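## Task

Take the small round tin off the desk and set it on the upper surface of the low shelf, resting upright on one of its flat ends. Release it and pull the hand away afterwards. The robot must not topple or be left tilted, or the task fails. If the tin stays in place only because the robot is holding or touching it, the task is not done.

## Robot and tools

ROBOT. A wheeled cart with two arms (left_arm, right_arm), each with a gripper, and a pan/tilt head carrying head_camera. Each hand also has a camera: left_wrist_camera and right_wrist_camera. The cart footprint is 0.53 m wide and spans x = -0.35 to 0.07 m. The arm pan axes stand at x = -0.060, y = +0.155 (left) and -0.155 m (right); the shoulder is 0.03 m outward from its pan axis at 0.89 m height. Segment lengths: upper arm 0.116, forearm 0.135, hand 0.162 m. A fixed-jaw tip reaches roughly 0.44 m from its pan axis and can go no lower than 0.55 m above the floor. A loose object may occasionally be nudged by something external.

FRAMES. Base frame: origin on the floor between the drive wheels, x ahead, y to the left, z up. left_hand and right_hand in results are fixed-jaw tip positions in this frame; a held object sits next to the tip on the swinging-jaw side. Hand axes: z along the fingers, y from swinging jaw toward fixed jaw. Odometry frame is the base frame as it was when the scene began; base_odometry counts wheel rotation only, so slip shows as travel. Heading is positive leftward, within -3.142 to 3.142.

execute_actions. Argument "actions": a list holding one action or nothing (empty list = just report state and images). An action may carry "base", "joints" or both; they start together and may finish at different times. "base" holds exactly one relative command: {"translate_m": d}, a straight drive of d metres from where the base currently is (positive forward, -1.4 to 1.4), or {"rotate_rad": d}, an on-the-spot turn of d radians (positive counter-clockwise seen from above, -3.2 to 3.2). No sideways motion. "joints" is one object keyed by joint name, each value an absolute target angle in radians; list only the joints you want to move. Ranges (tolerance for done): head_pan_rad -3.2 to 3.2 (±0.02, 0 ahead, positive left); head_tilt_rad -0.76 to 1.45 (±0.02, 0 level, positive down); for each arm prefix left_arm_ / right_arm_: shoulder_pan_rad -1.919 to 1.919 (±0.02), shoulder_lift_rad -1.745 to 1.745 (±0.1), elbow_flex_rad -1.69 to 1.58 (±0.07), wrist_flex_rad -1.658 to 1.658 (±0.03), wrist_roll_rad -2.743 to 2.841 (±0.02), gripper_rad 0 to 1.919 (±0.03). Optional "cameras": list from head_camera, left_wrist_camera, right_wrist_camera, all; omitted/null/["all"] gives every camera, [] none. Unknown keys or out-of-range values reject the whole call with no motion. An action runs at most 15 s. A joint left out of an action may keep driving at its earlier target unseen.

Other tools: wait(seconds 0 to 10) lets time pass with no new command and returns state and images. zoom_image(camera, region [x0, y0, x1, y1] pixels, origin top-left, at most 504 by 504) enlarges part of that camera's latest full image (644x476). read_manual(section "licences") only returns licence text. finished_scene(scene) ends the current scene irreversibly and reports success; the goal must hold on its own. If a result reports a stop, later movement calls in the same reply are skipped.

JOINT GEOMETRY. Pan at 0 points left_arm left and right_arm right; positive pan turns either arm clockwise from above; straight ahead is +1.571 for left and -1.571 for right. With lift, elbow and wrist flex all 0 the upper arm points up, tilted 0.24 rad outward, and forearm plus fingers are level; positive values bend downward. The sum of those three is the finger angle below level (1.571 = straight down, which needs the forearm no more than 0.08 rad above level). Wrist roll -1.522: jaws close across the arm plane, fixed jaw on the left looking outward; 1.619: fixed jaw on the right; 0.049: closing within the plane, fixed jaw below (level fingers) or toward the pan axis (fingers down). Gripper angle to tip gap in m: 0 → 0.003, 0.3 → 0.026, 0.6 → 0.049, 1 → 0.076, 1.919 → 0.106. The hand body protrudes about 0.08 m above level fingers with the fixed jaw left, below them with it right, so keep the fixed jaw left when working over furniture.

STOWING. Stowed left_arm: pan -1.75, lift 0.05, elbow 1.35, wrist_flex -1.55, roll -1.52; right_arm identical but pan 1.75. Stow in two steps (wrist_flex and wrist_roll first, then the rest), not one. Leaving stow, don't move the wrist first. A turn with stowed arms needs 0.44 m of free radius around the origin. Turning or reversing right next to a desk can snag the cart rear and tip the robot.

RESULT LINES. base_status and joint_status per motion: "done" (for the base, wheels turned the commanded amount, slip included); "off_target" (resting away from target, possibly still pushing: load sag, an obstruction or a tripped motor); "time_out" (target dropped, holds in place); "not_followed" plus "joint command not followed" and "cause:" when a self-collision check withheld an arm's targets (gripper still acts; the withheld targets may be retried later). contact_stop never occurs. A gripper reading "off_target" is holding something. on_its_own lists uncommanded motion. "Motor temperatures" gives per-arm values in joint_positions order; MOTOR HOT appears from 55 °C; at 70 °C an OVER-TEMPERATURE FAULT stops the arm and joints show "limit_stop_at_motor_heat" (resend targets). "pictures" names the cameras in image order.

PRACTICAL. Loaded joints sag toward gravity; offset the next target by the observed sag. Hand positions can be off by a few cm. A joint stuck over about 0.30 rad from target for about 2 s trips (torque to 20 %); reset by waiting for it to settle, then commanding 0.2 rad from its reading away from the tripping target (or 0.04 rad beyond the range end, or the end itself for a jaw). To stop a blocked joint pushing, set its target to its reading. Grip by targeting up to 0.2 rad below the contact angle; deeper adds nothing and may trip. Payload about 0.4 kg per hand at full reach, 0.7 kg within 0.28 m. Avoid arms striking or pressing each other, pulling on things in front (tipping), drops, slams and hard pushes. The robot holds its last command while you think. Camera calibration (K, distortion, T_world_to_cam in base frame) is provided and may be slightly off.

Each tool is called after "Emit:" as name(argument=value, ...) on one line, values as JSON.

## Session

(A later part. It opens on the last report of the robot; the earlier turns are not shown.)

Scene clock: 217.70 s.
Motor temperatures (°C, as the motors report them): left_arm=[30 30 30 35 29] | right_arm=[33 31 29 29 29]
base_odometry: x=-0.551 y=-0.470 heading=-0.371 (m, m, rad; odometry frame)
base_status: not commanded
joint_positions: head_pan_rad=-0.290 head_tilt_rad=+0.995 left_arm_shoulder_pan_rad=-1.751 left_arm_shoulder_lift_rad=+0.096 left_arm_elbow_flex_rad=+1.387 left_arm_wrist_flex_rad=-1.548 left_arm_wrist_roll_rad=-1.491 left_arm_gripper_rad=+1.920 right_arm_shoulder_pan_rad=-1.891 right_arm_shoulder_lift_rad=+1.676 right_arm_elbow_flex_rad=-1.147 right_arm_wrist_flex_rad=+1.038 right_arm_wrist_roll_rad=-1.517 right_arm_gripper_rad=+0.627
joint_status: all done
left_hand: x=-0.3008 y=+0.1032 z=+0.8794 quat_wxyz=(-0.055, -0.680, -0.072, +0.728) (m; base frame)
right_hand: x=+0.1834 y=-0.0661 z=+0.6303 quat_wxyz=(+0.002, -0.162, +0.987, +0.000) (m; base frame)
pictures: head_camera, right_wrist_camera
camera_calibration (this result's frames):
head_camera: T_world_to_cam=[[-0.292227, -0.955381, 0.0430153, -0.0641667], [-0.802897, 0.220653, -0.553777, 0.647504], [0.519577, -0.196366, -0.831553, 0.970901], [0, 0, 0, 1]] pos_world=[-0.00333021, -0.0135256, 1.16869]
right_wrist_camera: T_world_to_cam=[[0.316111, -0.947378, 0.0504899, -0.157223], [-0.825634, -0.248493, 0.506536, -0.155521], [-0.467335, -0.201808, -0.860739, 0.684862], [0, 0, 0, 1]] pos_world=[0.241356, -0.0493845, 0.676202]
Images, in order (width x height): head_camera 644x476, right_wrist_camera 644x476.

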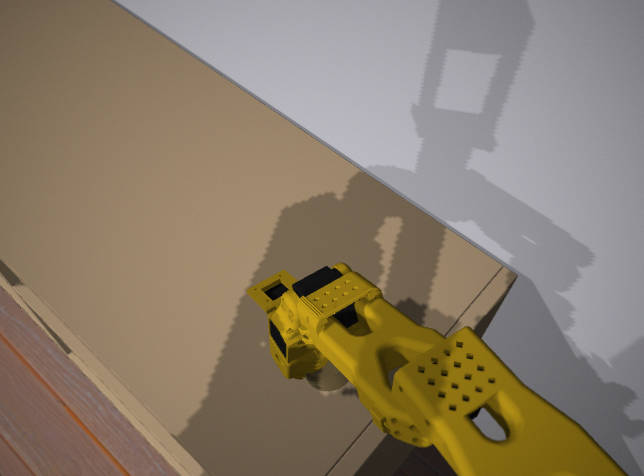

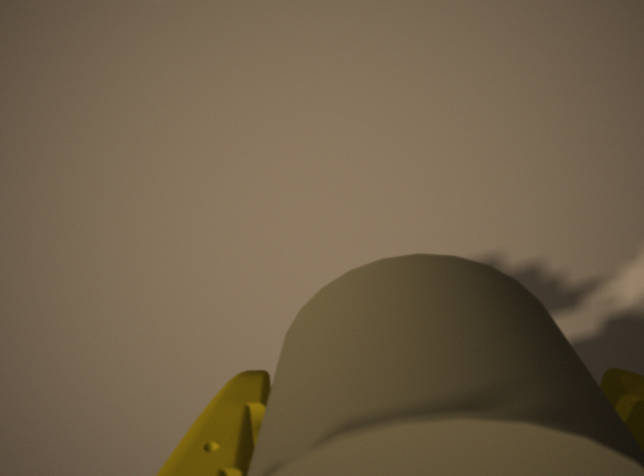

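Emit:
execute_actions(actions=[{"joints":{"right_arm_shoulder_lift_rad":1.72,"right_arm_elbow_flex_rad":-1.2,"right_arm_wrist_flex_rad":0.98}}], cameras=[])

Emit:
execute_actions(actions=[{"joints":{"right_arm_gripper_rad":1.3}}], cameras=[])

Emit:
execute_actions(actions=[{"joints":{"right_arm_shoulder_lift_rad":1.0,"right_arm_elbow_flex_rad":-0.9,"right_arm_wrist_flex_rad":1.2}}], cameras=["head_camera","right_wrist_camera"])

Scene clock: 219.67 s.
Motor temperatures (°C, as the motors report them): left_arm=[30 30 30 35 29] | right_arm=[33 31 29 29 29]
base_odometry: x=-0.551 y=-0.470 heading=-0.371 (m, m, rad; odometry frame)
base_status: not commanded
joint_positions: head_pan_rad=-0.290 head_tilt_rad=+0.995 left_arm_shoulder_pan_rad=-1.751 left_arm_shoulder_lift_rad=+0.096 left_arm_elbow_flex_rad=+1.387 left_arm_wrist_flex_rad=-1.548 left_arm_wrist_roll_rad=-1.491 left_arm_gripper_rad=+1.920 right_arm_shoulder_pan_rad=-1.891 right_arm_shoulder_lift_rad=+1.745 right_arm_elbow_flex_rad=-1.169 right_arm_wrist_flex_rad=+0.987 right_arm_wrist_roll_rad=-1.517 right_arm_gripper_rad=+0.627
joint_status: all done
left_hand: x=-0.3008 y=+0.1032 z=+0.8794 quat_wxyz=(-0.055, -0.680, -0.072, +0.728) (m; base frame)
right_hand: x=+0.1781 y=-0.0678 z=+0.6173 quat_wxyz=(+0.004, -0.162, +0.987, +0.001) (m; base frame)
pictures: none
No camera images: the call's "cameras" was empty. Leave "cameras" out to get every camera's image.

Scene clock: 220.60 s.
Motor temperatures (°C, as the motors report them): left_arm=[30 30 30 35 29] | right_arm=[33 31 29 29 29]
base_odometry: x=-0.551 y=-0.470 heading=-0.371 (m, m, rad; odometry frame)
base_status: not commanded
joint_positions: head_pan_rad=-0.290 head_tilt_rad=+0.995 left_arm_shoulder_pan_rad=-1.751 left_arm_shoulder_lift_rad=+0.096 left_arm_elbow_flex_rad=+1.387 left_arm_wrist_flex_rad=-1.548 left_arm_wrist_roll_rad=-1.491 left_arm_gripper_rad=+1.920 right_arm_shoulder_pan_rad=-1.891 right_arm_shoulder_lift_rad=+1.745 right_arm_elbow_flex_rad=-1.172 right_arm_wrist_flex_rad=+0.987 right_arm_wrist_roll_rad=-1.517 right_arm_gripper_rad=+1.290
joint_status: all done
left_hand: x=-0.3008 y=+0.1032 z=+0.8794 quat_wxyz=(-0.055, -0.680, -0.072, +0.728) (m; base frame)
right_hand: x=+0.1787 y=-0.0676 z=+0.6177 quat_wxyz=(+0.005, -0.162, +0.987, +0.001) (m; base frame)
pictures: none
No camera images: the call's "cameras" was empty. Leave "cameras" out to get every camera's image.

Scene clock: 221.83 s.
Motor temperatures (°C, as the motors report them): left_arm=[30 30 30 35 29] | right_arm=[33 31 29 29 29]
base_odometry: x=-0.551 y=-0.470 heading=-0.371 (m, m, rad; odometry frame)
base_status: not commanded
joint_positions: head_pan_rad=-0.290 head_tilt_rad=+0.995 left_arm_shoulder_pan_rad=-1.751 left_arm_shoulder_lift_rad=+0.096 left_arm_elbow_flex_rad=+1.387 left_arm_wrist_flex_rad=-1.548 left_arm_wrist_roll_rad=-1.491 left_arm_gripper_rad=+1.920 right_arm_shoulder_pan_rad=-1.891 right_arm_shoulder_lift_rad=+1.064 right_arm_elbow_flex_rad=-0.897 right_arm_wrist_flex_rad=+1.196 right_arm_wrist_roll_rad=-1.517 right_arm_gripper_rad=+1.291
joint_status: all done
left_hand: x=-0.3008 y=+0.1032 z=+0.8794 quat_wxyz=(-0.055, -0.680, -0.072, +0.728) (m; base frame)
right_hand: x=+0.2311 y=-0.0502 z=+0.7499 quat_wxyz=(+0.103, -0.161, +0.981, +0.016) (m; base frame)
pictures: head_camera, right_wrist_camera
camera_calibration (this result's frames):
head_camera: T_world_to_cam=[[-0.292227, -0.955381, 0.0430153, -0.0641667], [-0.802897, 0.220653, -0.553777, 0.647504], [0.519577, -0.196366, -0.831553, 0.970901], [0, 0, 0, 1]] pos_world=[-0.00333021, -0.0135256, 1.16869]
right_wrist_camera: T_world_to_cam=[[0.306373, -0.950611, 0.0497494, -0.160692], [-0.90607, -0.275197, 0.321408, -0.0166857], [-0.291843, -0.143547, -0.945633, 0.839299], [0, 0, 0, 1]] pos_world=[0.279057, -0.0368683, 0.807026]
Images, in order (width x height): head_camera 644x476, right_wrist_camera 644x476.

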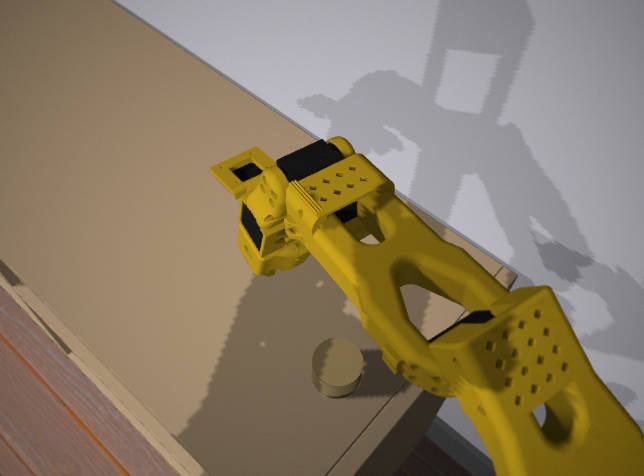

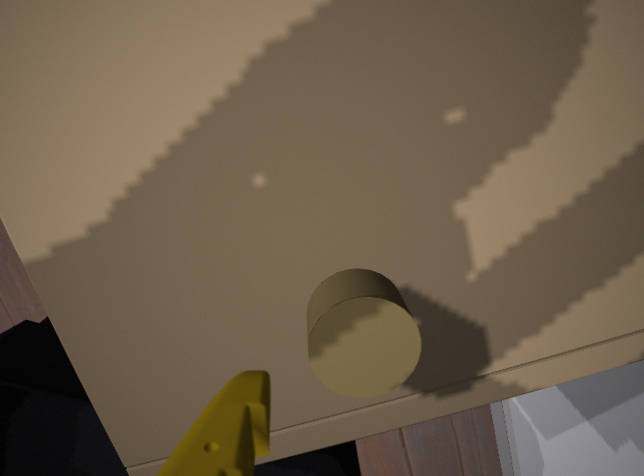

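Emit:
finished_scene(scene=2)

The scene is finished: the task was done.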